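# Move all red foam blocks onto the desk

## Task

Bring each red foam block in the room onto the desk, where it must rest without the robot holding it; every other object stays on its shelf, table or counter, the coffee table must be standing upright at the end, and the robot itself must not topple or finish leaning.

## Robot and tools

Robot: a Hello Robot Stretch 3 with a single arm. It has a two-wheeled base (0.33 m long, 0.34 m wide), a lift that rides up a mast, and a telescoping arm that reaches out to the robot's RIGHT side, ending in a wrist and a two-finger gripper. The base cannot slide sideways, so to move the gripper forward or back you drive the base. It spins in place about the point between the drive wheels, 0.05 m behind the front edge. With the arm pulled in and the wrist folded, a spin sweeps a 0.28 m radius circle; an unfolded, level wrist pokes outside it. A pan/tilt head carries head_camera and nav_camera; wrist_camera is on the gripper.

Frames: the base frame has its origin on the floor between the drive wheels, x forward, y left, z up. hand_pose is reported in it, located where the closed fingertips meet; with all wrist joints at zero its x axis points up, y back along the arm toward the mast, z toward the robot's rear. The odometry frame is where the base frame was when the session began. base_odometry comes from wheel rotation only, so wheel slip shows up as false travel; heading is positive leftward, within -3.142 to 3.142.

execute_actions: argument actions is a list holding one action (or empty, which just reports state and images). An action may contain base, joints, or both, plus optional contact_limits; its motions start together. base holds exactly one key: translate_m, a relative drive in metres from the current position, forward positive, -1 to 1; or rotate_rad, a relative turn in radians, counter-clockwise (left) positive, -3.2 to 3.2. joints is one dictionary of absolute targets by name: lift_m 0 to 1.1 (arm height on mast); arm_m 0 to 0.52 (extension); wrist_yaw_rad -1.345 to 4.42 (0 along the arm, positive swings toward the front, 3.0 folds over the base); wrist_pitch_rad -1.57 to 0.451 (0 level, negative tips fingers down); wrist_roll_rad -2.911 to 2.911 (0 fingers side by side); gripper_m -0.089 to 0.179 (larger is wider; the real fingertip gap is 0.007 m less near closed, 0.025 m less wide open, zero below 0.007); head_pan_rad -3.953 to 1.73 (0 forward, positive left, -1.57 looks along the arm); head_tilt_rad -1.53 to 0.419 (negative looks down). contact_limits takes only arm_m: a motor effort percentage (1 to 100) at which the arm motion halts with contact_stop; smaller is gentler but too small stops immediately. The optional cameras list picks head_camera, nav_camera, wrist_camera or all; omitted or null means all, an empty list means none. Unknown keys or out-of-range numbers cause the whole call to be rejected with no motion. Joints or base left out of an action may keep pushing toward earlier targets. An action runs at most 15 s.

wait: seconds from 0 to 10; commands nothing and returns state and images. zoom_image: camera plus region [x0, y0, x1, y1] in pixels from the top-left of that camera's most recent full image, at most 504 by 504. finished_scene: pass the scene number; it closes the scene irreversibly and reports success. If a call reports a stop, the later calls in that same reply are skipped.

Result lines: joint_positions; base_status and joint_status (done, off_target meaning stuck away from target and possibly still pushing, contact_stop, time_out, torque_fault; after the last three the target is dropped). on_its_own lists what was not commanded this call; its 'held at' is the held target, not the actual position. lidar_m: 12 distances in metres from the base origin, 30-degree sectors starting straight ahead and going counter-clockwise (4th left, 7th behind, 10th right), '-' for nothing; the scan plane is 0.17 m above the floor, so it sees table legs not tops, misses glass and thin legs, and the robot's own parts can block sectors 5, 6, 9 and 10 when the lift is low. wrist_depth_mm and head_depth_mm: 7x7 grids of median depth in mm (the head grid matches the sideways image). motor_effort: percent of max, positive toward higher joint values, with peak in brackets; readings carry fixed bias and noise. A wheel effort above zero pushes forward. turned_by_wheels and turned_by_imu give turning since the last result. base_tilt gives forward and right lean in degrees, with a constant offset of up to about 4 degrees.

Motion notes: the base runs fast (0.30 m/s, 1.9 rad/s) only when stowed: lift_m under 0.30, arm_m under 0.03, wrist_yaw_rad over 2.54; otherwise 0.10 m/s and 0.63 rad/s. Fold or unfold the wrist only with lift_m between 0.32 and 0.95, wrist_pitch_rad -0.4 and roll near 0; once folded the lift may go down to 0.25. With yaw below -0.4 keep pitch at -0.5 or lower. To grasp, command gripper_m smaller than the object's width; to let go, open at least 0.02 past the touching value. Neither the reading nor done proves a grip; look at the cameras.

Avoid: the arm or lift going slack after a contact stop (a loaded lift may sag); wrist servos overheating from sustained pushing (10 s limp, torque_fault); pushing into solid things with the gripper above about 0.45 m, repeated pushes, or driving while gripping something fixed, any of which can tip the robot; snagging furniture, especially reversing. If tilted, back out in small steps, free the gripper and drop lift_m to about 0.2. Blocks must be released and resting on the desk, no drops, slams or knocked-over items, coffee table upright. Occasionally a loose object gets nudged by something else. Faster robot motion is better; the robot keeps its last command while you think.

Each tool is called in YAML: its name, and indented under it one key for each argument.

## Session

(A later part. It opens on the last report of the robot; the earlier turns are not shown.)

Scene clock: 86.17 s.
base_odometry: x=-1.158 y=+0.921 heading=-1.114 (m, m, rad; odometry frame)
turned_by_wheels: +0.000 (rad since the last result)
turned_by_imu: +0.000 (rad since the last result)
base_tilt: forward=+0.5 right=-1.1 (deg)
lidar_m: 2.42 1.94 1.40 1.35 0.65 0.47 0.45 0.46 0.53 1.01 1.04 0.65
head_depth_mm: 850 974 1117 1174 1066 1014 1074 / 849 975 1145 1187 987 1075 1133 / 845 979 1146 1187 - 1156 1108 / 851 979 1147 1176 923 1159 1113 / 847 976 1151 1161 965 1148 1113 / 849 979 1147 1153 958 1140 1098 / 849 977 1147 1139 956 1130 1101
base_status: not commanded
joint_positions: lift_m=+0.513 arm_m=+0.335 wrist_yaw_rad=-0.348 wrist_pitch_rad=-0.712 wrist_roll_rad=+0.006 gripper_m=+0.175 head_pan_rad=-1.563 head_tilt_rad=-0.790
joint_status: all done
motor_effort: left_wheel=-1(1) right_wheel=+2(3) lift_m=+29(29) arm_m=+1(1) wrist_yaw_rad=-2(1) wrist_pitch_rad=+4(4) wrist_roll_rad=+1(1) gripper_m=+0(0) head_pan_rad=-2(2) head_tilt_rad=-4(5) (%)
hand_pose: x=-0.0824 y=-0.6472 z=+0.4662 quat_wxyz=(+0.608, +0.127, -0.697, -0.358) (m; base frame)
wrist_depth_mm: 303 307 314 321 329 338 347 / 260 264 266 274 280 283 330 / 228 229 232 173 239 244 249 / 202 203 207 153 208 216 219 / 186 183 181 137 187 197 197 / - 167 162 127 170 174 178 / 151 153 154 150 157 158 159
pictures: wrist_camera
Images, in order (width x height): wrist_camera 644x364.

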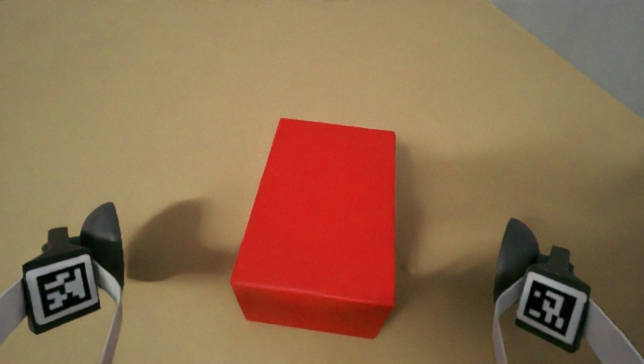

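Good. Close, then lift.

execute_actions:
  actions:
    - {"joints":{"gripper_m":0.03}}
  cameras: []

execute_actions:
  actions:
    - {"joints":{"lift_m":0.92}}
  cameras: ["wrist_camera"]

execute_actions:
  actions:
    - {"base":{"translate_m":1.0},"joints":{"arm_m":0.0,"wrist_yaw_rad":0.0,"head_tilt_rad":-0.6}}

Scene clock: 91.67 s.
base_odometry: x=-1.158 y=+0.921 heading=-1.114 (m, m, rad; odometry frame)
turned_by_wheels: +0.000 (rad since the last result)
turned_by_imu: +0.000 (rad since the last result)
base_tilt: forward=+0.5 right=-1.1 (deg)
lidar_m: 2.42 1.94 1.41 1.35 0.65 0.46 0.45 0.46 0.53 1.01 1.04 0.65
head_depth_mm: 850 979 1118 1161 1066 1015 1069 / 850 978 1150 1193 981 1081 1131 / 853 977 1148 1187 - 1157 1107 / 852 978 1148 1167 927 1157 1123 / 849 975 1146 1161 967 1147 1115 / 850 974 1152 1154 959 1141 1113 / 849 974 1141 1139 954 1131 1102
base_status: not commanded
joint_positions: lift_m=+0.513 arm_m=+0.335 wrist_yaw_rad=-0.348 wrist_pitch_rad=-0.696 wrist_roll_rad=+0.006 gripper_m=+0.031 head_pan_rad=-1.563 head_tilt_rad=-0.790
joint_status: all done
motor_effort: left_wheel=+0(1) right_wheel=+1(2) lift_m=+29(29) arm_m=+2(2) wrist_yaw_rad=-1(2) wrist_pitch_rad=-1(4) wrist_roll_rad=+1(1) gripper_m=-15(92) head_pan_rad=-2(3) head_tilt_rad=-4(4) (%)
hand_pose: x=-0.0834 y=-0.6500 z=+0.4691 quat_wxyz=(+0.611, +0.121, -0.698, -0.353) (m; base frame)
wrist_depth_mm: 316 321 326 334 344 373 350 / 270 273 280 282 290 298 334 / 233 235 240 245 247 253 257 / 206 209 213 156 213 222 226 / 186 188 141 141 168 196 200 / 169 173 129 128 131 178 180 / 154 156 154 153 160 162 162
pictures: none
No camera images: the call's "cameras" was empty. Leave "cameras" out to get every camera's image.

Scene clock: 96.20 s.
base_odometry: x=-1.158 y=+0.921 heading=-1.114 (m, m, rad; odometry frame)
turned_by_wheels: +0.000 (rad since the last result)
turned_by_imu: +0.000 (rad since the last result)
base_tilt: forward=+0.5 right=-1.2 (deg)
lidar_m: 2.42 1.94 1.41 1.35 0.65 0.46 0.45 0.46 0.53 1.01 1.04 0.65
head_depth_mm: 849 942 - - 1074 1062 1068 / 850 - 1149 1190 985 1104 1128 / 854 - 1207 1177 982 1166 1123 / 847 964 1207 1163 970 1154 1123 / 848 973 1146 1163 967 1143 1113 / 845 975 1151 1149 959 1138 1107 / 847 971 1143 1143 953 1133 1094
base_status: not commanded
joint_positions: lift_m=+0.920 arm_m=+0.335 wrist_yaw_rad=-0.348 wrist_pitch_rad=-0.714 wrist_roll_rad=+0.006 gripper_m=+0.031 head_pan_rad=-1.563 head_tilt_rad=-0.790
joint_status: all done
motor_effort: left_wheel=-1(1) right_wheel=+2(2) lift_m=+38(39) arm_m=+2(2) wrist_yaw_rad=-1(1) wrist_pitch_rad=+5(5) wrist_roll_rad=+1(1) gripper_m=-14(14) head_pan_rad=-2(3) head_tilt_rad=-4(4) (%)
hand_pose: x=-0.0823 y=-0.6469 z=+0.8725 quat_wxyz=(+0.608, +0.128, -0.697, -0.359) (m; base frame)
wrist_depth_mm: 378 406 443 495 533 449 350 / 419 455 507 554 599 472 356 / 471 514 568 571 665 486 372 / 523 599 654 158 668 507 383 / 618 624 142 141 656 538 399 / 564 558 129 128 131 562 412 / 510 524 525 155 538 536 434
pictures: wrist_camera
Images, in order (width x height): wrist_camera 644x364.

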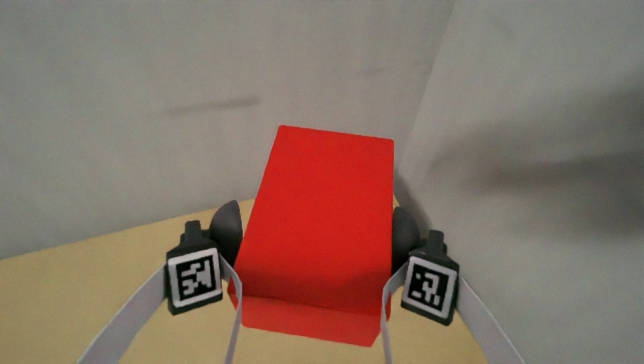

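Scene clock: 107.43 s.
base_odometry: x=-0.717 y=+0.024 heading=-1.114 (m, m, rad; odometry frame)
turned_by_wheels: +0.000 (rad since the last result)
turned_by_imu: +0.000 (rad since the last result)
base_tilt: forward=+0.5 right=-1.1 (deg)
lidar_m: 2.29 2.38 1.42 1.38 1.52 1.50 1.44 0.61 0.64 0.57 0.52 1.36
head_depth_mm: 805 896 1010 1154 1258 - - / 805 895 1009 1162 1329 - - / 802 893 1008 1159 1336 - - / 804 893 1004 1149 1326 - - / 800 893 1002 986 763 648 548 / 800 891 1005 980 760 618 521 / 800 891 1000 974 753 615 519
base_status: done
joint_positions: lift_m=+0.920 arm_m=+0.002 wrist_yaw_rad=-0.001 wrist_pitch_rad=-0.715 wrist_roll_rad=+0.006 gripper_m=+0.031 head_pan_rad=-1.563 head_tilt_rad=-0.606
joint_status: all done
joint sent to its limit — the command would take arm_m past its lower limit, so that joint was sent only as far as its limit.
motor_effort: left_wheel=-1(2) right_wheel=+2(9) lift_m=+38(38) arm_m=-3(6) wrist_yaw_rad=+1(1) wrist_pitch_rad=+5(5) wrist_roll_rad=+1(1) gripper_m=-15(14) head_pan_rad=-3(2) head_tilt_rad=+3(18) (%)
hand_pose: x=-0.0218 y=-0.3243 z=+0.8724 quat_wxyz=(+0.661, +0.246, -0.664, -0.249) (m; base frame)
wrist_depth_mm: 539 558 561 703 745 755 742 / 467 478 476 846 846 848 830 / 405 420 426 445 963 837 861 / 364 372 369 158 - 757 731 / 328 335 142 141 - 963 647 / 298 304 129 127 131 902 597 / 273 278 279 155 906 715 824
pictures: head_camera (sideways: a quarter turn clockwise sets it upright), nav_camera (sideways: a quarter turn counterclockwise sets it upright), wrist_camera
Images, in order (width x height): head_camera 896x504, nav_camera 672x504, wrist_camera 644x364.

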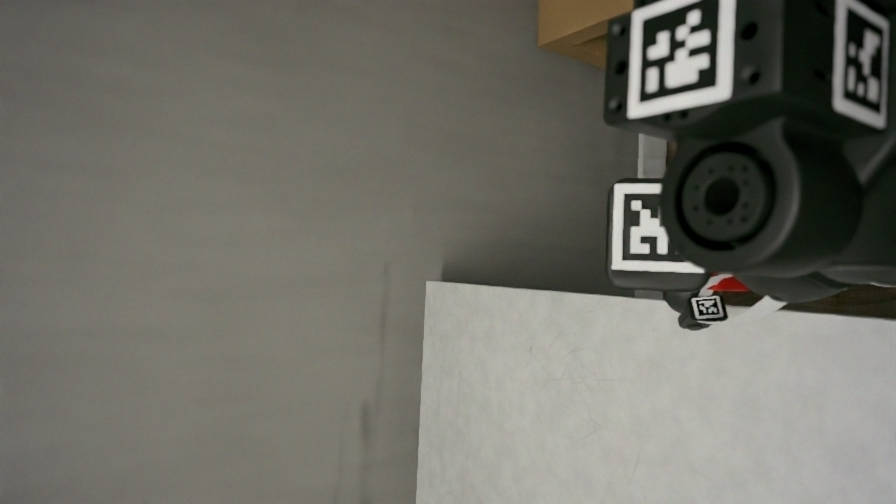

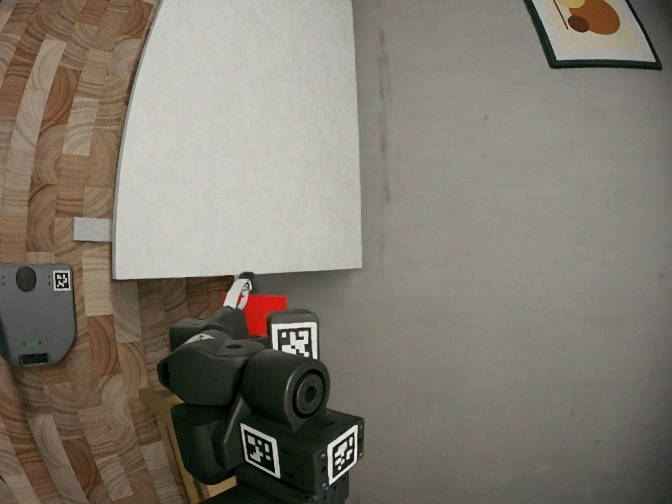

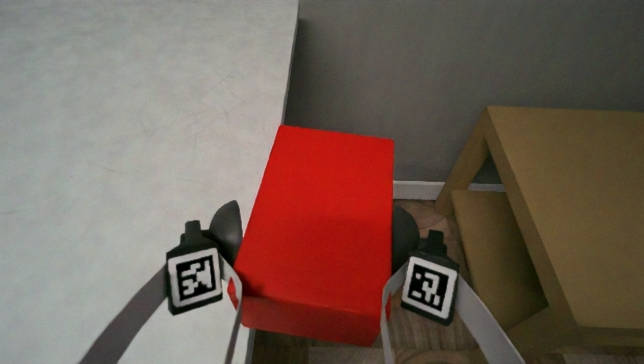

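execute_actions:
  actions:
    - {"base":{"rotate_rad":0.2}}
  cameras: []

execute_actions:
  actions:
    - {"base":{"translate_m":0.3},"joints":{"arm_m":0.06,"head_tilt_rad":-0.9}}

Scene clock: 116.33 s.
base_odometry: x=-0.717 y=+0.024 heading=-0.914 (m, m, rad; odometry frame)
turned_by_wheels: +0.200 (rad since the last result)
turned_by_imu: +0.203 (rad since the last result)
base_tilt: forward=+0.5 right=-1.1 (deg)
lidar_m: 2.29 1.69 1.39 1.38 1.55 1.45 1.37 0.61 0.99 0.52 1.09 1.47
head_depth_mm: 774 856 959 1075 1223 - - / 789 872 972 1108 1273 - - / 800 889 1001 1097 1273 - - / 819 905 1018 997 797 - - / 832 930 1052 990 764 623 523 / 852 946 1077 977 760 619 521 / 871 969 1099 970 751 616 519
base_status: done
joint_positions: lift_m=+0.920 arm_m=+0.002 wrist_yaw_rad=-0.001 wrist_pitch_rad=-0.715 wrist_roll_rad=+0.006 gripper_m=+0.031 head_pan_rad=-1.563 head_tilt_rad=-0.606
joint_status: not commanded
motor_effort: left_wheel=-2(5) right_wheel=+3(7) lift_m=+38(38) arm_m=-3(2) wrist_yaw_rad=+0(1) wrist_pitch_rad=+5(5) wrist_roll_rad=+1(1) gripper_m=-14(14) head_pan_rad=-2(2) head_tilt_rad=+3(3) (%)
hand_pose: x=-0.0218 y=-0.3243 z=+0.8724 quat_wxyz=(+0.661, +0.246, -0.664, -0.249) (m; base frame)
wrist_depth_mm: 541 559 565 568 701 667 657 / 466 469 485 485 797 768 726 / 408 412 422 426 922 863 824 / 368 369 371 156 - - 748 / 331 336 142 140 - - 690 / 297 302 129 127 131 - 854 / 273 276 276 155 921 926 798
pictures: none
No camera images: the call's "cameras" was empty. Leave "cameras" out to get every camera's image.

Scene clock: 120.57 s.
base_odometry: x=-0.534 y=-0.214 heading=-0.914 (m, m, rad; odometry frame)
turned_by_wheels: +0.000 (rad since the last result)
turned_by_imu: +0.000 (rad since the last result)
base_tilt: forward=+0.5 right=-1.1 (deg)
lidar_m: 2.00 1.66 1.31 1.31 1.55 1.74 1.66 0.89 0.57 1.03 1.15 1.22
head_depth_mm: 862 991 - - 600 557 1114 / 882 995 - - 591 566 1103 / 897 1015 909 - 595 574 1102 / 919 1026 889 - 592 1172 1124 / 935 1027 856 711 610 1184 1107 / 961 1045 848 709 608 1205 1081 / 985 1046 842 702 606 1213 1081
base_status: done
joint_positions: lift_m=+0.920 arm_m=+0.060 wrist_yaw_rad=-0.001 wrist_pitch_rad=-0.715 wrist_roll_rad=+0.006 gripper_m=+0.031 head_pan_rad=-1.563 head_tilt_rad=-0.888
joint_status: all done
motor_effort: left_wheel=-2(3) right_wheel=+2(8) lift_m=+38(38) arm_m=+1(5) wrist_yaw_rad=+0(1) wrist_pitch_rad=+5(5) wrist_roll_rad=+1(0) gripper_m=-14(14) head_pan_rad=-2(3) head_tilt_rad=-5(25) (%)
hand_pose: x=-0.0218 y=-0.3825 z=+0.8724 quat_wxyz=(+0.661, +0.246, -0.664, -0.249) (m; base frame)
wrist_depth_mm: 540 561 563 593 594 599 629 / 467 471 479 501 499 511 701 / 410 419 421 428 432 440 462 / 366 372 381 157 381 390 396 / 331 332 143 141 330 352 353 / 298 307 129 127 130 318 320 / 276 278 276 154 283 288 293
pictures: head_camera (sideways: a quarter turn clockwise sets it upright), nav_camera (sideways: a quarter turn counterclockwise sets it upright), wrist_camera
Images, in order (width x height): head_camera 896x504, nav_camera 672x504, wrist_camera 644x364.

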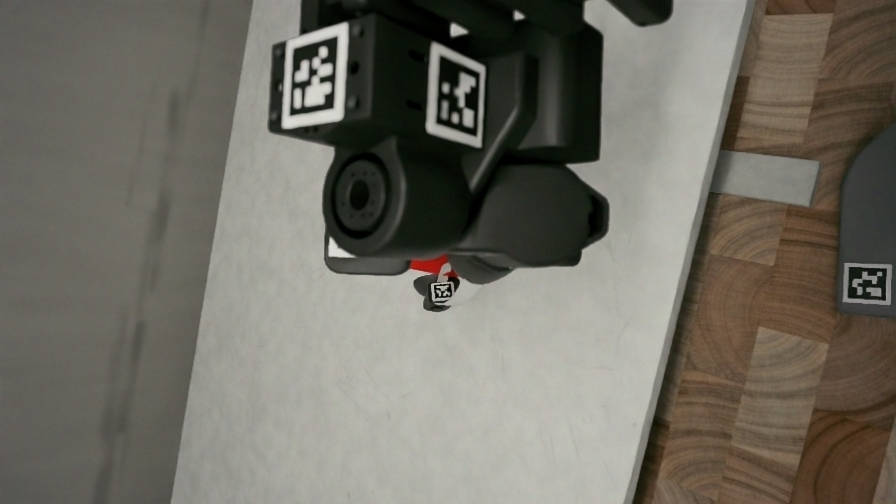

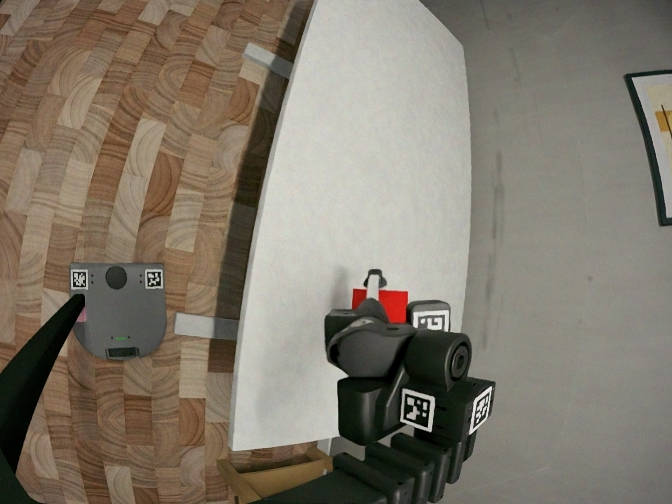

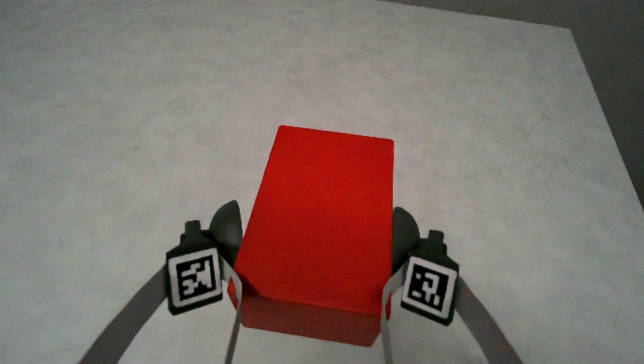

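execute_actions:
  actions:
    - {"joints":{"arm_m":0.16,"lift_m":0.8}}
  cameras: []

execute_actions:
  actions:
    - {"joints":{"lift_m":0.786}}
  cameras: []

execute_actions:
  actions:
    - {"joints":{"gripper_m":0.12}}
  cameras: ["wrist_camera"]

execute_actions:
  actions:
    - {"joints":{"lift_m":0.88}}
  cameras: []

execute_actions:
  actions:
    - {"joints":{"arm_m":0.0,"wrist_pitch_rad":-0.4,"lift_m":0.92,"head_tilt_rad":-0.9}}

Scene clock: 137.93 s.
base_odometry: x=-0.534 y=-0.214 heading=-0.914 (m, m, rad; odometry frame)
turned_by_wheels: +0.000 (rad since the last result)
turned_by_imu: +0.000 (rad since the last result)
base_tilt: forward=+0.5 right=-1.1 (deg)
lidar_m: 1.99 1.66 1.32 1.31 1.55 1.74 1.66 0.89 0.57 1.03 1.14 1.22
head_depth_mm: 860 995 885 752 - - - / 878 994 898 - 610 563 1108 / 896 1015 893 - 612 572 1106 / 916 1022 865 - 609 1170 1119 / 934 1033 851 712 611 1188 1107 / 963 1050 848 707 608 1205 1091 / 983 1046 840 703 604 1214 1083
base_status: not commanded
joint_positions: lift_m=+0.800 arm_m=+0.160 wrist_yaw_rad=-0.001 wrist_pitch_rad=-0.715 wrist_roll_rad=+0.006 gripper_m=+0.031 head_pan_rad=-1.563 head_tilt_rad=-0.889
joint_status: all done
motor_effort: left_wheel=-1(1) right_wheel=+2(2) lift_m=+29(33) arm_m=+2(1) wrist_yaw_rad=+0(0) wrist_pitch_rad=+5(5) wrist_roll_rad=+1(1) gripper_m=-14(14) head_pan_rad=-2(3) head_tilt_rad=-5(5) (%)
hand_pose: x=-0.0218 y=-0.4825 z=+0.7527 quat_wxyz=(+0.661, +0.246, -0.664, -0.249) (m; base frame)
wrist_depth_mm: 336 341 347 350 358 363 376 / 286 287 292 298 306 309 318 / 251 256 258 260 264 268 272 / 223 226 226 158 228 238 238 / 199 201 142 141 203 213 214 / 182 184 129 128 131 192 196 / 167 170 167 155 171 176 177
pictures: none
No camera images: the call's "cameras" was empty. Leave "cameras" out to get every camera's image.

Scene clock: 138.73 s.
base_odometry: x=-0.534 y=-0.214 heading=-0.914 (m, m, rad; odometry frame)
turned_by_wheels: +0.000 (rad since the last result)
turned_by_imu: +0.000 (rad since the last result)
base_tilt: forward=+0.5 right=-1.1 (deg)
lidar_m: 1.99 1.66 1.31 1.31 1.55 1.74 1.66 0.88 0.57 1.03 1.14 1.23
head_depth_mm: 860 996 883 753 - - - / 878 1001 890 - 610 562 1102 / 899 1013 881 - 607 571 1106 / 921 1023 869 - 604 1167 1125 / 936 1033 853 710 611 1184 1105 / 958 1049 847 706 608 1199 1088 / 977 1047 841 702 603 1212 1078
base_status: not commanded
joint_positions: lift_m=+0.786 arm_m=+0.160 wrist_yaw_rad=-0.001 wrist_pitch_rad=-0.713 wrist_roll_rad=+0.006 gripper_m=+0.031 head_pan_rad=-1.563 head_tilt_rad=-0.889
joint_status: all done
motor_effort: left_wheel=-2(1) right_wheel=+2(2) lift_m=+27(31) arm_m=+2(2) wrist_yaw_rad=+1(1) wrist_pitch_rad=+4(5) wrist_roll_rad=+0(1) gripper_m=-14(14) head_pan_rad=-2(3) head_tilt_rad=-5(5) (%)
hand_pose: x=-0.0218 y=-0.4828 z=+0.7391 quat_wxyz=(+0.661, +0.246, -0.664, -0.248) (m; base frame)
wrist_depth_mm: 311 312 318 331 332 340 349 / 265 269 275 276 286 288 294 / 234 236 238 241 245 250 255 / 207 209 211 157 213 223 223 / 186 187 142 140 188 198 199 / 169 170 129 128 131 179 180 / 155 156 157 153 159 163 164
pictures: none
No camera images: the call's "cameras" was empty. Leave "cameras" out to get every camera's image.

Scene clock: 140.13 s.
base_odometry: x=-0.534 y=-0.214 heading=-0.914 (m, m, rad; odometry frame)
turned_by_wheels: +0.000 (rad since the last result)
turned_by_imu: +0.000 (rad since the last result)
base_tilt: forward=+0.5 right=-1.1 (deg)
lidar_m: 1.99 1.66 1.31 1.31 1.55 1.74 1.66 0.89 0.57 1.03 1.14 1.22
head_depth_mm: 858 994 886 752 - - - / 881 997 891 - 609 554 1099 / 900 1014 882 - 606 570 1106 / 915 1025 865 - 603 1173 1129 / 940 1029 854 712 611 1187 1107 / 960 1047 848 708 608 1201 1085 / 984 1053 838 706 605 1217 1082
base_status: not commanded
joint_positions: lift_m=+0.786 arm_m=+0.160 wrist_yaw_rad=-0.001 wrist_pitch_rad=-0.712 wrist_roll_rad=+0.006 gripper_m=+0.120 head_pan_rad=-1.563 head_tilt_rad=-0.889
joint_status: all done
motor_effort: left_wheel=-2(1) right_wheel=+3(3) lift_m=+29(28) arm_m=+2(2) wrist_yaw_rad=+0(1) wrist_pitch_rad=+4(4) wrist_roll_rad=+1(1) gripper_m=+0(83) head_pan_rad=-3(2) head_tilt_rad=-5(6) (%)
hand_pose: x=-0.0218 y=-0.4830 z=+0.7392 quat_wxyz=(+0.661, +0.246, -0.664, -0.248) (m; base frame)
wrist_depth_mm: 306 315 319 332 334 343 350 / 266 270 276 278 283 290 291 / 232 237 239 242 246 249 254 / 207 208 209 158 213 221 224 / 184 190 183 142 190 199 198 / 171 - 165 129 170 182 180 / - 156 156 153 160 160 165
pictures: wrist_camera
Images, in order (width x height): wrist_camera 644x364.

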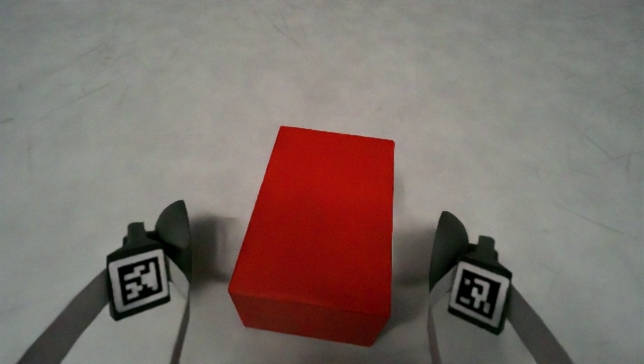

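Scene clock: 141.83 s.
base_odometry: x=-0.534 y=-0.214 heading=-0.914 (m, m, rad; odometry frame)
turned_by_wheels: +0.000 (rad since the last result)
turned_by_imu: +0.000 (rad since the last result)
base_tilt: forward=+0.5 right=-1.1 (deg)
lidar_m: 1.99 1.66 1.31 1.31 1.55 1.74 1.66 0.88 0.57 1.03 1.14 1.22
head_depth_mm: 866 987 - - - 561 1110 / 878 1005 - 695 622 564 1105 / 893 1014 - 690 618 572 1111 / 916 1028 849 685 615 1175 1126 / 933 1031 857 713 612 1181 1104 / 957 1050 848 707 607 1204 1086 / 981 1046 836 703 603 1209 1078
base_status: not commanded
joint_positions: lift_m=+0.880 arm_m=+0.160 wrist_yaw_rad=-0.001 wrist_pitch_rad=-0.712 wrist_roll_rad=+0.006 gripper_m=+0.120 head_pan_rad=-1.563 head_tilt_rad=-0.889
joint_status: all done
motor_effort: left_wheel=-1(2) right_wheel=+3(2) lift_m=+37(39) arm_m=+3(2) wrist_yaw_rad=+0(1) wrist_pitch_rad=+4(4) wrist_roll_rad=+1(1) gripper_m=+0(0) head_pan_rad=-3(2) head_tilt_rad=-5(5) (%)
hand_pose: x=-0.0218 y=-0.4829 z=+0.8328 quat_wxyz=(+0.661, +0.246, -0.664, -0.248) (m; base frame)
wrist_depth_mm: 477 485 497 501 514 529 536 / 408 418 422 428 437 442 453 / 358 361 370 374 380 385 388 / 318 320 326 330 339 341 345 / 286 296 294 248 301 309 307 / 262 - 266 222 269 283 277 / 241 242 243 205 249 246 253
pictures: none
No camera images: the call's "cameras" was empty. Leave "cameras" out to get every camera's image.

Scene clock: 144.23 s.
base_odometry: x=-0.534 y=-0.214 heading=-0.914 (m, m, rad; odometry frame)
turned_by_wheels: +0.000 (rad since the last result)
turned_by_imu: +0.000 (rad since the last result)
base_tilt: forward=+0.5 right=-1.1 (deg)
lidar_m: 1.99 1.66 1.31 1.31 1.55 1.74 1.66 0.88 0.57 1.04 1.15 1.22
head_depth_mm: 863 998 886 - - - 1111 / 879 998 876 - - - 1106 / 900 1016 873 - - 1163 1107 / 911 1021 864 - - 1187 1120 / 940 1029 855 706 609 1184 1109 / 961 1047 849 708 609 1202 1083 / 978 1045 841 700 605 1218 1079
base_status: not commanded
joint_positions: lift_m=+0.920 arm_m=+0.002 wrist_yaw_rad=-0.001 wrist_pitch_rad=-0.420 wrist_roll_rad=+0.006 gripper_m=+0.120 head_pan_rad=-1.563 head_tilt_rad=-0.889
joint_status: all done
joint sent to its limit — the command would take arm_m past its lower limit, so that joint was sent only as far as its limit.
motor_effort: left_wheel=-1(1) right_wheel=+2(3) lift_m=+37(38) arm_m=-1(0) wrist_yaw_rad=+0(1) wrist_pitch_rad=+7(7) wrist_roll_rad=+1(1) gripper_m=+0(0) head_pan_rad=-3(2) head_tilt_rad=-4(4) (%)
hand_pose: x=-0.0218 y=-0.3706 z=+0.9320 quat_wxyz=(+0.690, +0.147, -0.693, -0.149) (m; base frame)
wrist_depth_mm: 882 822 778 724 684 656 639 / 839 857 857 810 735 718 678 / 676 669 705 743 727 756 749 / 540 550 560 575 580 592 802 / 450 468 467 468 482 490 833 / 388 - 392 371 409 427 435 / 339 340 344 336 358 349 365
pictures: head_camera (sideways: a quarter turn clockwise sets it upright), nav_camera (sideways: a quarter turn counterclockwise sets it upright), wrist_camera
Images, in order (width x height): head_camera 896x504, nav_camera 672x504, wrist_camera 644x364.

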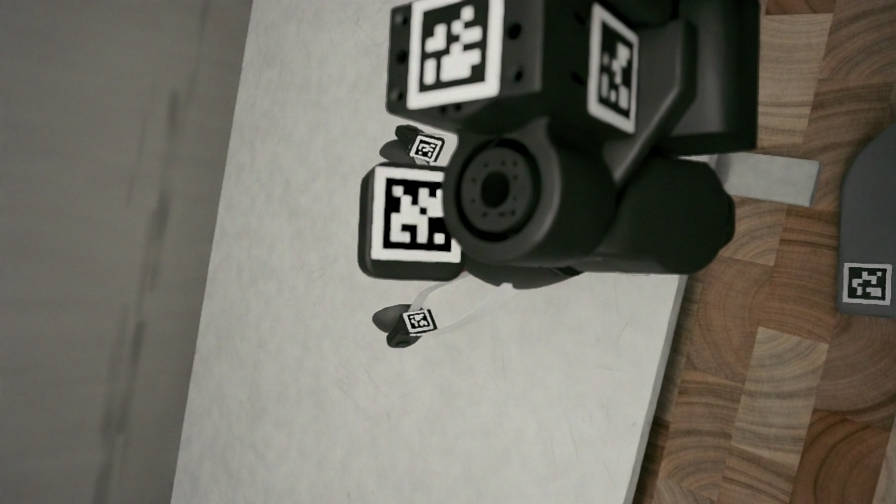

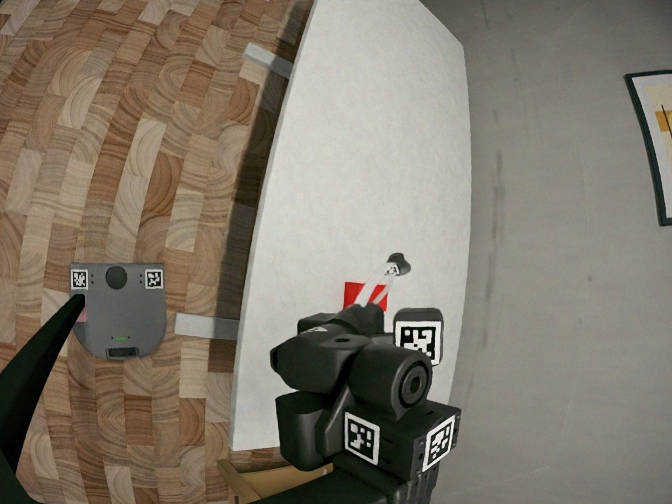

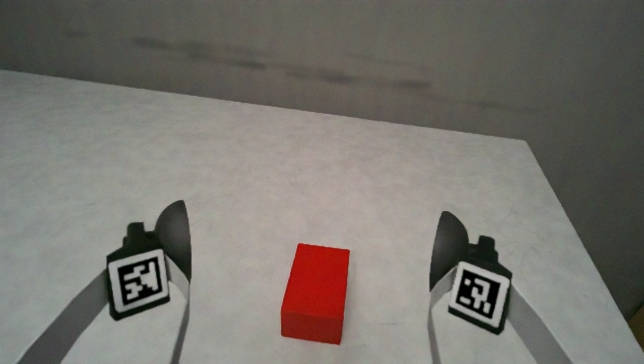

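execute_actions:
  actions:
    - {"base":{"translate_m":0.3},"joints":{"wrist_yaw_rad":3.0,"gripper_m":0.04,"head_pan_rad":1.3,"head_tilt_rad":-0.35}}
  cameras: ["nav_camera","head_camera"]

execute_actions:
  actions:
    - {"joints":{"lift_m":0.28,"head_pan_rad":1.73}}
  cameras: ["nav_camera","head_camera"]

Scene clock: 152.50 s.
base_odometry: x=-0.351 y=-0.451 heading=-0.914 (m, m, rad; odometry frame)
turned_by_wheels: +0.000 (rad since the last result)
turned_by_imu: +0.000 (rad since the last result)
base_tilt: forward=+0.5 right=-1.1 (deg)
lidar_m: 1.70 1.90 1.28 1.26 1.41 2.04 1.96 0.74 0.73 1.09 1.00 1.71
head_depth_mm: 1468 1465 1408 1531 1553 1675 1415 / 1488 1581 1272 1815 1694 1676 1401 / 1474 1562 1254 1400 1458 1617 1402 / 1455 1545 1254 1405 1435 1581 1393 / 1436 1540 1610 1727 1513 1560 1386 / 1130 1139 1229 1374 1401 1563 1386 / 1366 1469 1286 1706 1542 1556 1371
base_status: done
joint_positions: lift_m=+0.920 arm_m=+0.002 wrist_yaw_rad=+2.997 wrist_pitch_rad=-0.420 wrist_roll_rad=+0.006 gripper_m=+0.040 head_pan_rad=+1.293 head_tilt_rad=-0.359
joint_status: all done
motor_effort: left_wheel=-1(3) right_wheel=+2(8) lift_m=+37(37) arm_m=-2(3) wrist_yaw_rad=+2(2) wrist_pitch_rad=+7(7) wrist_roll_rad=+1(1) gripper_m=+0(84) head_pan_rad=+3(35) head_tilt_rad=+5(33) (%)
hand_pose: x=+0.0110 y=+0.0753 z=+0.9320 quat_wxyz=(+0.198, +0.702, +0.097, +0.677) (m; base frame)
wrist_depth_mm: - - - - - - - / - - - - - - - / - - - - - - - / - - - - - - - / - - - - - - - / - - - - - - - / - - - - - - -
pictures: head_camera (sideways: a quarter turn clockwise sets it upright), nav_camera (sideways: a quarter turn counterclockwise sets it upright)
Images, in order (width x height): head_camera 896x504, nav_camera 672x504.

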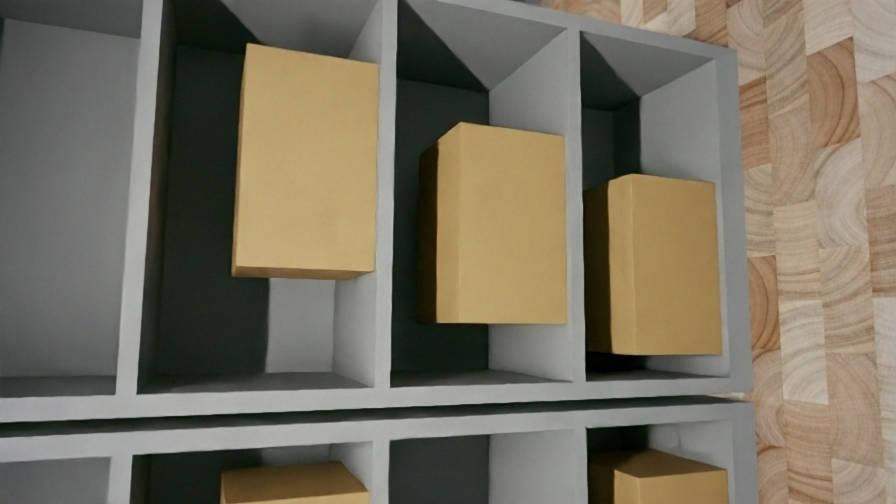

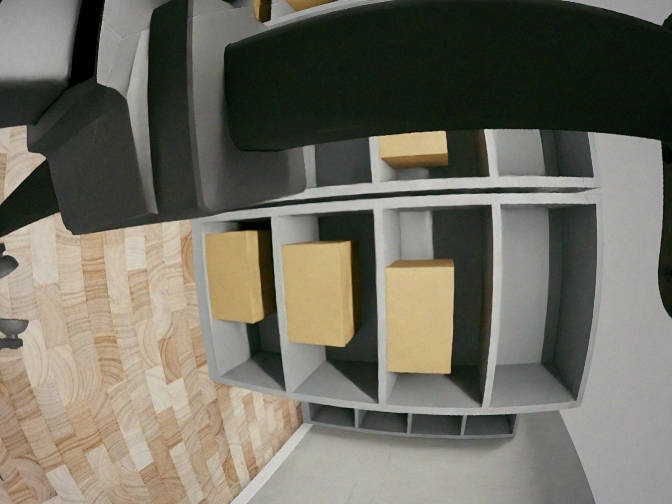

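Scene clock: 159.17 s.
base_odometry: x=-0.351 y=-0.451 heading=-0.914 (m, m, rad; odometry frame)
turned_by_wheels: +0.000 (rad since the last result)
turned_by_imu: +0.000 (rad since the last result)
base_tilt: forward=+0.5 right=-1.1 (deg)
lidar_m: 1.70 1.90 1.28 1.26 1.41 2.03 1.97 0.74 0.73 1.09 1.00 1.71
head_depth_mm: 1371 1485 1558 1279 1314 1442 1416 / 1058 1128 1332 1630 1546 1498 1409 / 1482 1561 1313 1804 1439 1579 1409 / 1543 1610 1293 1857 1582 1619 1396 / 1581 1443 1349 1891 1631 1649 1377 / 1639 1702 1417 1956 1714 1732 1381 / 1506 1582 1658 1810 1924 - -
base_status: not commanded
joint_positions: lift_m=+0.280 arm_m=+0.002 wrist_yaw_rad=+2.998 wrist_pitch_rad=-0.420 wrist_roll_rad=+0.006 gripper_m=+0.040 head_pan_rad=+1.720 head_tilt_rad=-0.359
joint_status: all done
joint sent to its limit — the command would take head_pan_rad past its upper limit, so that joint was sent only as far as its limit.
motor_effort: left_wheel=-2(1) right_wheel=+2(3) lift_m=+29(31) arm_m=-2(2) wrist_yaw_rad=+2(1) wrist_pitch_rad=+7(7) wrist_roll_rad=+1(1) gripper_m=+0(1) head_pan_rad=+3(28) head_tilt_rad=+5(5) (%)
hand_pose: x=+0.0109 y=+0.0753 z=+0.2924 quat_wxyz=(+0.197, +0.702, +0.097, +0.677) (m; base frame)
wrist_depth_mm: - - - - - - - / - - - - - - - / 794 840 856 859 912 904 954 / 661 668 690 706 715 715 741 / 547 558 - 586 599 598 604 / 480 498 - 511 517 512 519 / - - - - 436 442 451
pictures: head_camera (sideways: a quarter turn clockwise sets it upright), nav_camera (sideways: a quarter turn counterclockwise sets it upright)
Images, in order (width x height): head_camera 896x504, nav_camera 672x504.

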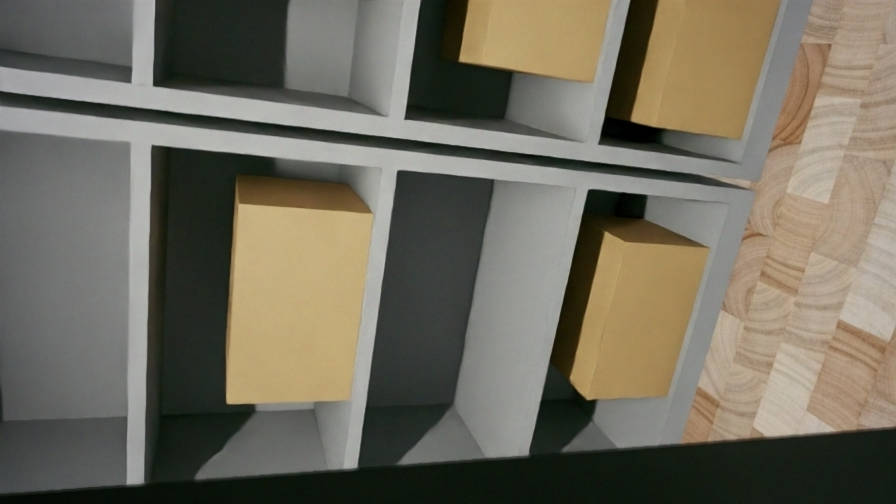

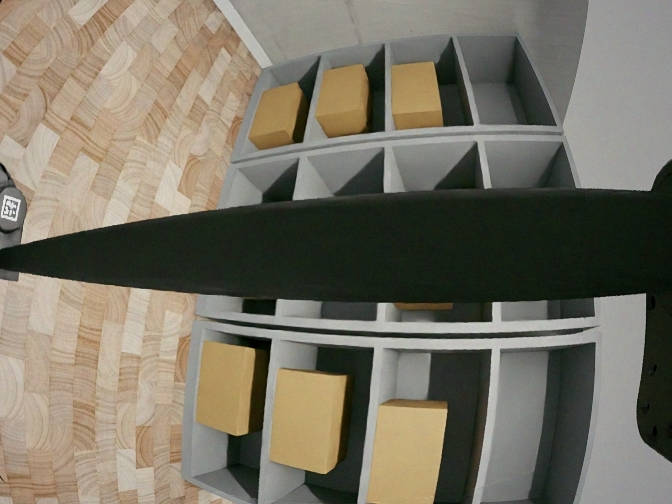

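execute_actions:
  actions:
    - {"base":{"rotate_rad":2.5},"joints":{"head_pan_rad":0.0,"head_tilt_rad":-0.5}}
  cameras: []

execute_actions:
  actions:
    - {"base":{"translate_m":1.0}}
  cameras: []

execute_actions:
  actions:
    - {"base":{"translate_m":0.66}}
  cameras: []

execute_actions:
  actions:
    - {"base":{"rotate_rad":-1.1}}
  cameras: ["nav_camera","head_camera"]

Scene clock: 168.77 s.
base_odometry: x=-0.351 y=-0.451 heading=+1.586 (m, m, rad; odometry frame)
turned_by_wheels: +2.500 (rad since the last result)
turned_by_imu: +2.526 (rad since the last result)
base_tilt: forward=+0.5 right=-1.1 (deg)
lidar_m: 1.89 1.96 1.17 0.73 1.10 1.14 1.00 1.70 1.81 1.31 1.26 1.34
head_depth_mm: 1995 1626 1819 1757 1856 1575 1293 / 2050 1787 1964 2081 1980 1568 1278 / 1974 2128 2340 2469 1990 1571 1283 / 1890 2099 2311 2488 1961 1545 1276 / 1811 1983 2179 2393 1956 1527 1264 / 1719 1893 2063 2273 1941 1525 1253 / 1651 1785 1968 2120 1905 1511 1238
base_status: done
joint_positions: lift_m=+0.280 arm_m=+0.002 wrist_yaw_rad=+2.998 wrist_pitch_rad=-0.420 wrist_roll_rad=+0.006 gripper_m=+0.040 head_pan_rad=+0.007 head_tilt_rad=-0.494
joint_status: all done
motor_effort: left_wheel=-1(7) right_wheel=+3(14) lift_m=+29(29) arm_m=-3(2) wrist_yaw_rad=+2(2) wrist_pitch_rad=+7(7) wrist_roll_rad=+1(1) gripper_m=+0(0) head_pan_rad=-3(35) head_tilt_rad=-2(17) (%)
hand_pose: x=+0.0109 y=+0.0753 z=+0.2924 quat_wxyz=(+0.197, +0.702, +0.097, +0.677) (m; base frame)
wrist_depth_mm: 806 - - - - - - / 851 - - - - - - / 821 820 869 828 913 909 932 / 660 655 680 708 679 721 735 / 554 560 - 582 600 599 614 / 482 495 - 508 516 521 523 / - - - - 441 455 450
pictures: none
No camera images: the call's "cameras" was empty. Leave "cameras" out to get every camera's image.

Scene clock: 173.70 s.
base_odometry: x=-0.366 y=+0.549 heading=+1.586 (m, m, rad; odometry frame)
turned_by_wheels: +0.000 (rad since the last result)
turned_by_imu: +0.001 (rad since the last result)
base_tilt: forward=+0.5 right=-1.2 (deg)
lidar_m: 1.17 1.14 1.20 1.58 0.99 1.15 1.99 2.57 1.09 0.84 0.81 0.83
head_depth_mm: 1174 1034 1035 1138 1131 1241 1228 / 1124 1237 1352 1300 1413 1434 1281 / 1110 1218 1341 1491 1685 1563 1273 / 1057 1155 1284 1439 1622 1548 1267 / 1006 1095 1207 1354 1517 1531 1263 / 961 1045 1145 1261 1408 1500 1249 / 911 998 1085 1187 1327 1421 1238
base_status: done
joint_positions: lift_m=+0.280 arm_m=+0.002 wrist_yaw_rad=+2.998 wrist_pitch_rad=-0.420 wrist_roll_rad=+0.006 gripper_m=+0.040 head_pan_rad=+0.007 head_tilt_rad=-0.495
joint_status: not commanded
motor_effort: left_wheel=-2(6) right_wheel=+3(11) lift_m=+30(29) arm_m=-2(1) wrist_yaw_rad=+1(1) wrist_pitch_rad=+7(7) wrist_roll_rad=+0(1) gripper_m=+0(0) head_pan_rad=-3(2) head_tilt_rad=-3(2) (%)
hand_pose: x=+0.0108 y=+0.0753 z=+0.2924 quat_wxyz=(+0.197, +0.702, +0.097, +0.678) (m; base frame)
wrist_depth_mm: - - - - - - 891 / - - - - - - 943 / 832 822 853 861 909 908 908 / 655 677 685 710 715 735 744 / 555 555 - 579 595 592 620 / 478 499 - 513 520 512 521 / - - - - 438 447 449
pictures: none
No camera images: the call's "cameras" was empty. Leave "cameras" out to get every camera's image.

Scene clock: 177.53 s.
base_odometry: x=-0.376 y=+1.208 heading=+1.586 (m, m, rad; odometry frame)
turned_by_wheels: +0.000 (rad since the last result)
turned_by_imu: +0.001 (rad since the last result)
base_tilt: forward=+0.5 right=-1.1 (deg)
lidar_m: 0.58 0.56 0.59 0.84 1.32 1.34 2.64 1.72 0.86 0.53 0.51 0.54
head_depth_mm: 556 603 663 703 903 925 780 / 552 612 676 748 837 918 1147 / 523 576 644 724 831 962 1124 / 496 544 603 677 770 890 1060 / 473 515 567 633 712 817 954 / 450 490 537 596 665 754 870 / 431 467 509 561 622 701 800
base_status: done
joint_positions: lift_m=+0.280 arm_m=+0.002 wrist_yaw_rad=+2.998 wrist_pitch_rad=-0.420 wrist_roll_rad=+0.006 gripper_m=+0.040 head_pan_rad=+0.007 head_tilt_rad=-0.495
joint_status: not commanded
motor_effort: left_wheel=-2(5) right_wheel=+2(12) lift_m=+29(29) arm_m=-2(2) wrist_yaw_rad=+1(1) wrist_pitch_rad=+7(7) wrist_roll_rad=+1(1) gripper_m=+0(0) head_pan_rad=-3(3) head_tilt_rad=-2(3) (%)
hand_pose: x=+0.0108 y=+0.0753 z=+0.2924 quat_wxyz=(+0.197, +0.702, +0.097, +0.678) (m; base frame)
wrist_depth_mm: - - - 935 698 545 463 / - - - - 739 575 476 / 803 832 847 900 760 590 490 / 688 663 694 709 702 621 510 / 560 559 - 584 599 591 521 / 484 497 - 511 518 515 510 / - - - - 442 441 448
pictures: none
No camera images: the call's "cameras" was empty. Leave "cameras" out to get every camera's image.

Scene clock: 179.60 s.
base_odometry: x=-0.376 y=+1.208 heading=+0.486 (m, m, rad; odometry frame)
turned_by_wheels: -1.100 (rad since the last result)
turned_by_imu: -1.112 (rad since the last result)
base_tilt: forward=+0.5 right=-1.2 (deg)
lidar_m: 0.51 0.53 0.58 0.56 0.58 0.80 1.81 1.33 2.62 2.24 0.86 0.53
head_depth_mm: 759 449 481 598 793 825 801 / 762 449 474 529 1049 918 817 / 763 442 476 530 721 730 809 / 765 443 475 529 692 684 767 / 767 444 476 529 711 683 769 / 765 443 475 532 707 685 872 / 765 444 476 532 699 686 870
base_status: done
joint_positions: lift_m=+0.280 arm_m=+0.002 wrist_yaw_rad=+2.998 wrist_pitch_rad=-0.420 wrist_roll_rad=+0.006 gripper_m=+0.040 head_pan_rad=+0.007 head_tilt_rad=-0.495
joint_status: not commanded
motor_effort: left_wheel=+2(8) right_wheel=-2(8) lift_m=+29(29) arm_m=-2(2) wrist_yaw_rad=+2(1) wrist_pitch_rad=+6(6) wrist_roll_rad=+1(1) gripper_m=-1(0) head_pan_rad=-2(2) head_tilt_rad=-2(2) (%)
hand_pose: x=+0.0108 y=+0.0754 z=+0.2924 quat_wxyz=(+0.197, +0.702, +0.097, +0.678) (m; base frame)
wrist_depth_mm: 525 - 544 550 583 600 572 / 550 - 590 617 632 638 609 / 594 609 651 663 685 688 675 / 626 635 674 691 707 694 616 / 558 559 - 581 612 595 539 / 480 487 - 510 516 505 510 / - - - - 436 445 451
pictures: head_camera (sideways: a quarter turn clockwise sets it upright), nav_camera (sideways: a quarter turn counterclockwise sets it upright)
Images, in order (width x height): head_camera 896x504, nav_camera 672x504.

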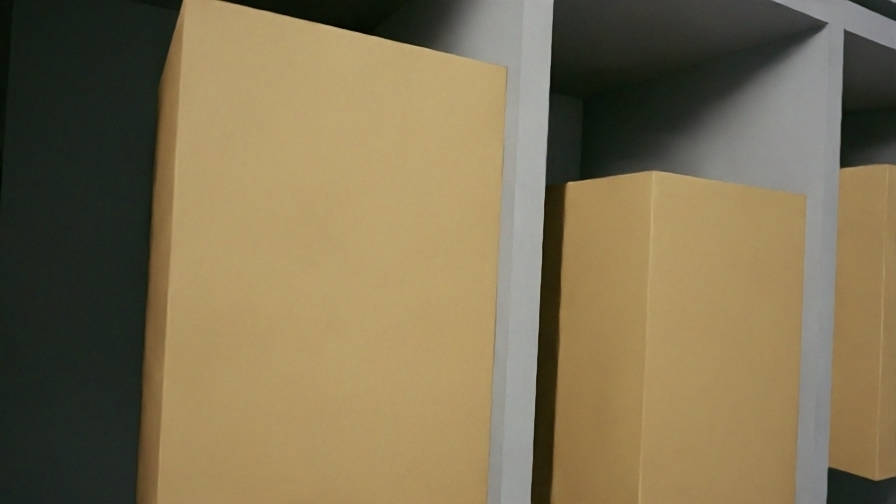

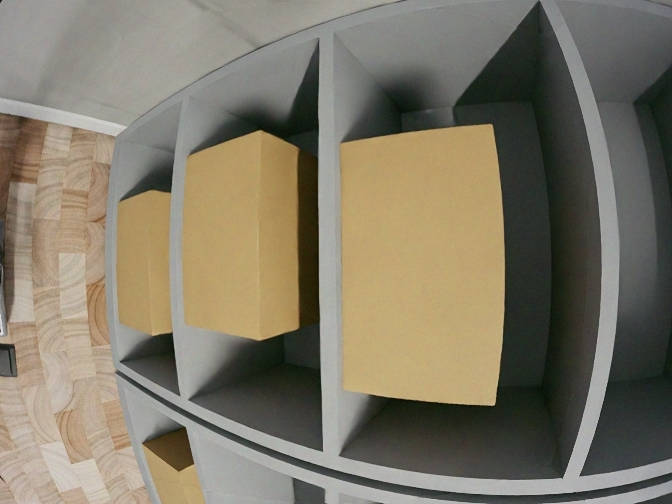

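execute_actions:
  actions:
    - {"base":{"translate_m":0.21}}
  cameras: []

execute_actions:
  actions:
    - {"base":{"rotate_rad":-1.555},"joints":{"head_tilt_rad":-0.9}}
  cameras: ["nav_camera","head_camera"]

Scene clock: 189.77 s.
base_odometry: x=-0.190 y=+1.307 heading=+0.486 (m, m, rad; odometry frame)
turned_by_wheels: +0.000 (rad since the last result)
turned_by_imu: +0.000 (rad since the last result)
base_tilt: forward=+0.5 right=-1.1 (deg)
lidar_m: 0.31 0.32 0.58 0.56 0.58 0.80 1.53 1.54 2.75 1.29 0.43 0.32
head_depth_mm: 584 614 - 293 325 359 739 / 585 479 - 294 326 359 753 / 587 530 - 291 326 359 484 / 585 513 - 292 326 360 482 / 587 500 - 293 327 360 478 / 586 467 - 293 328 360 476 / 586 444 - 293 328 361 477
base_status: done
joint_positions: lift_m=+0.280 arm_m=+0.002 wrist_yaw_rad=+2.998 wrist_pitch_rad=-0.420 wrist_roll_rad=+0.006 gripper_m=+0.040 head_pan_rad=+0.007 head_tilt_rad=-0.495
joint_status: not commanded
motor_effort: left_wheel=+1(9) right_wheel=-1(7) lift_m=+29(29) arm_m=-1(1) wrist_yaw_rad=+0(1) wrist_pitch_rad=+6(6) wrist_roll_rad=+1(1) gripper_m=+0(0) head_pan_rad=-2(2) head_tilt_rad=-2(2) (%)
hand_pose: x=+0.0108 y=+0.0754 z=+0.2924 quat_wxyz=(+0.197, +0.702, +0.097, +0.678) (m; base frame)
wrist_depth_mm: 518 - 542 551 576 545 553 / 556 - 584 610 621 590 342 / 613 631 631 665 685 644 345 / 622 652 671 695 682 593 346 / 554 569 - 586 584 494 347 / 478 500 - 512 524 460 347 / - - - - 433 431 351
pictures: none
No camera images: the call's "cameras" was empty. Leave "cameras" out to get every camera's image.

Scene clock: 192.07 s.
base_odometry: x=-0.190 y=+1.306 heading=-1.069 (m, m, rad; odometry frame)
turned_by_wheels: -1.555 (rad since the last result)
turned_by_imu: -1.571 (rad since the last result)
base_tilt: forward=+0.5 right=-1.2 (deg)
lidar_m: 1.09 0.43 0.32 0.30 0.32 0.58 0.56 0.59 0.82 1.53 1.88 2.75
head_depth_mm: 2811 2546 2033 1681 1429 1257 1110 / 2797 2537 2023 1659 1421 1244 1105 / 2848 2540 2008 1656 1417 1243 1097 / 2872 2457 1955 1652 1412 1242 1093 / 1917 2187 1931 1633 1389 1231 1094 / 1159 1301 1307 1358 1342 1206 1085 / 782 1275 1123 962 895 1051 1036
base_status: done
joint_positions: lift_m=+0.280 arm_m=+0.002 wrist_yaw_rad=+2.998 wrist_pitch_rad=-0.420 wrist_roll_rad=+0.006 gripper_m=+0.040 head_pan_rad=+0.007 head_tilt_rad=-0.889
joint_status: all done
motor_effort: left_wheel=+1(8) right_wheel=-1(9) lift_m=+29(30) arm_m=-1(2) wrist_yaw_rad=+2(1) wrist_pitch_rad=+6(7) wrist_roll_rad=+1(0) gripper_m=+0(0) head_pan_rad=-2(2) head_tilt_rad=-5(28) (%)
hand_pose: x=+0.0108 y=+0.0754 z=+0.2924 quat_wxyz=(+0.197, +0.702, +0.097, +0.678) (m; base frame)
wrist_depth_mm: 310 - 331 333 342 511 360 / 328 - 345 351 356 522 377 / 356 356 376 384 397 524 403 / 462 400 417 421 445 516 442 / 444 435 - 468 478 496 523 / 456 472 - 475 509 511 519 / - - - - 442 449 455
pictures: head_camera (sideways: a quarter turn clockwise sets it upright), nav_camera (sideways: a quarter turn counterclockwise sets it upright)
Images, in order (width x height): head_camera 896x504, nav_camera 672x504.

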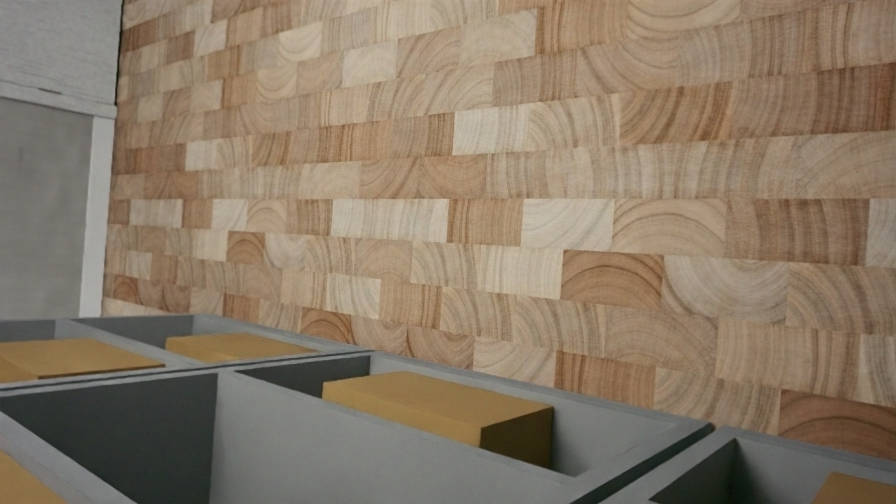

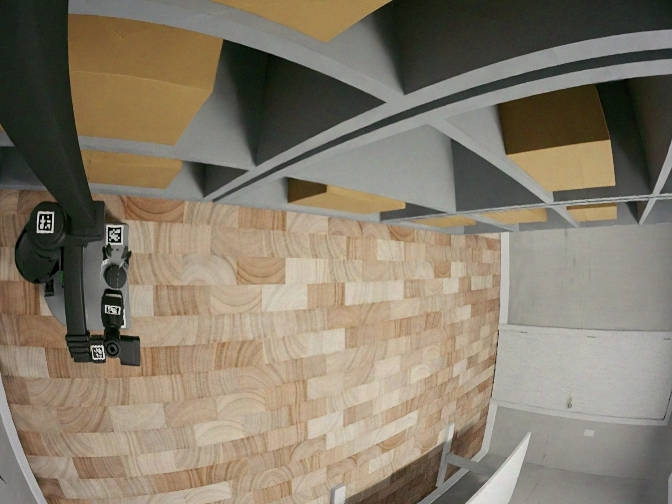

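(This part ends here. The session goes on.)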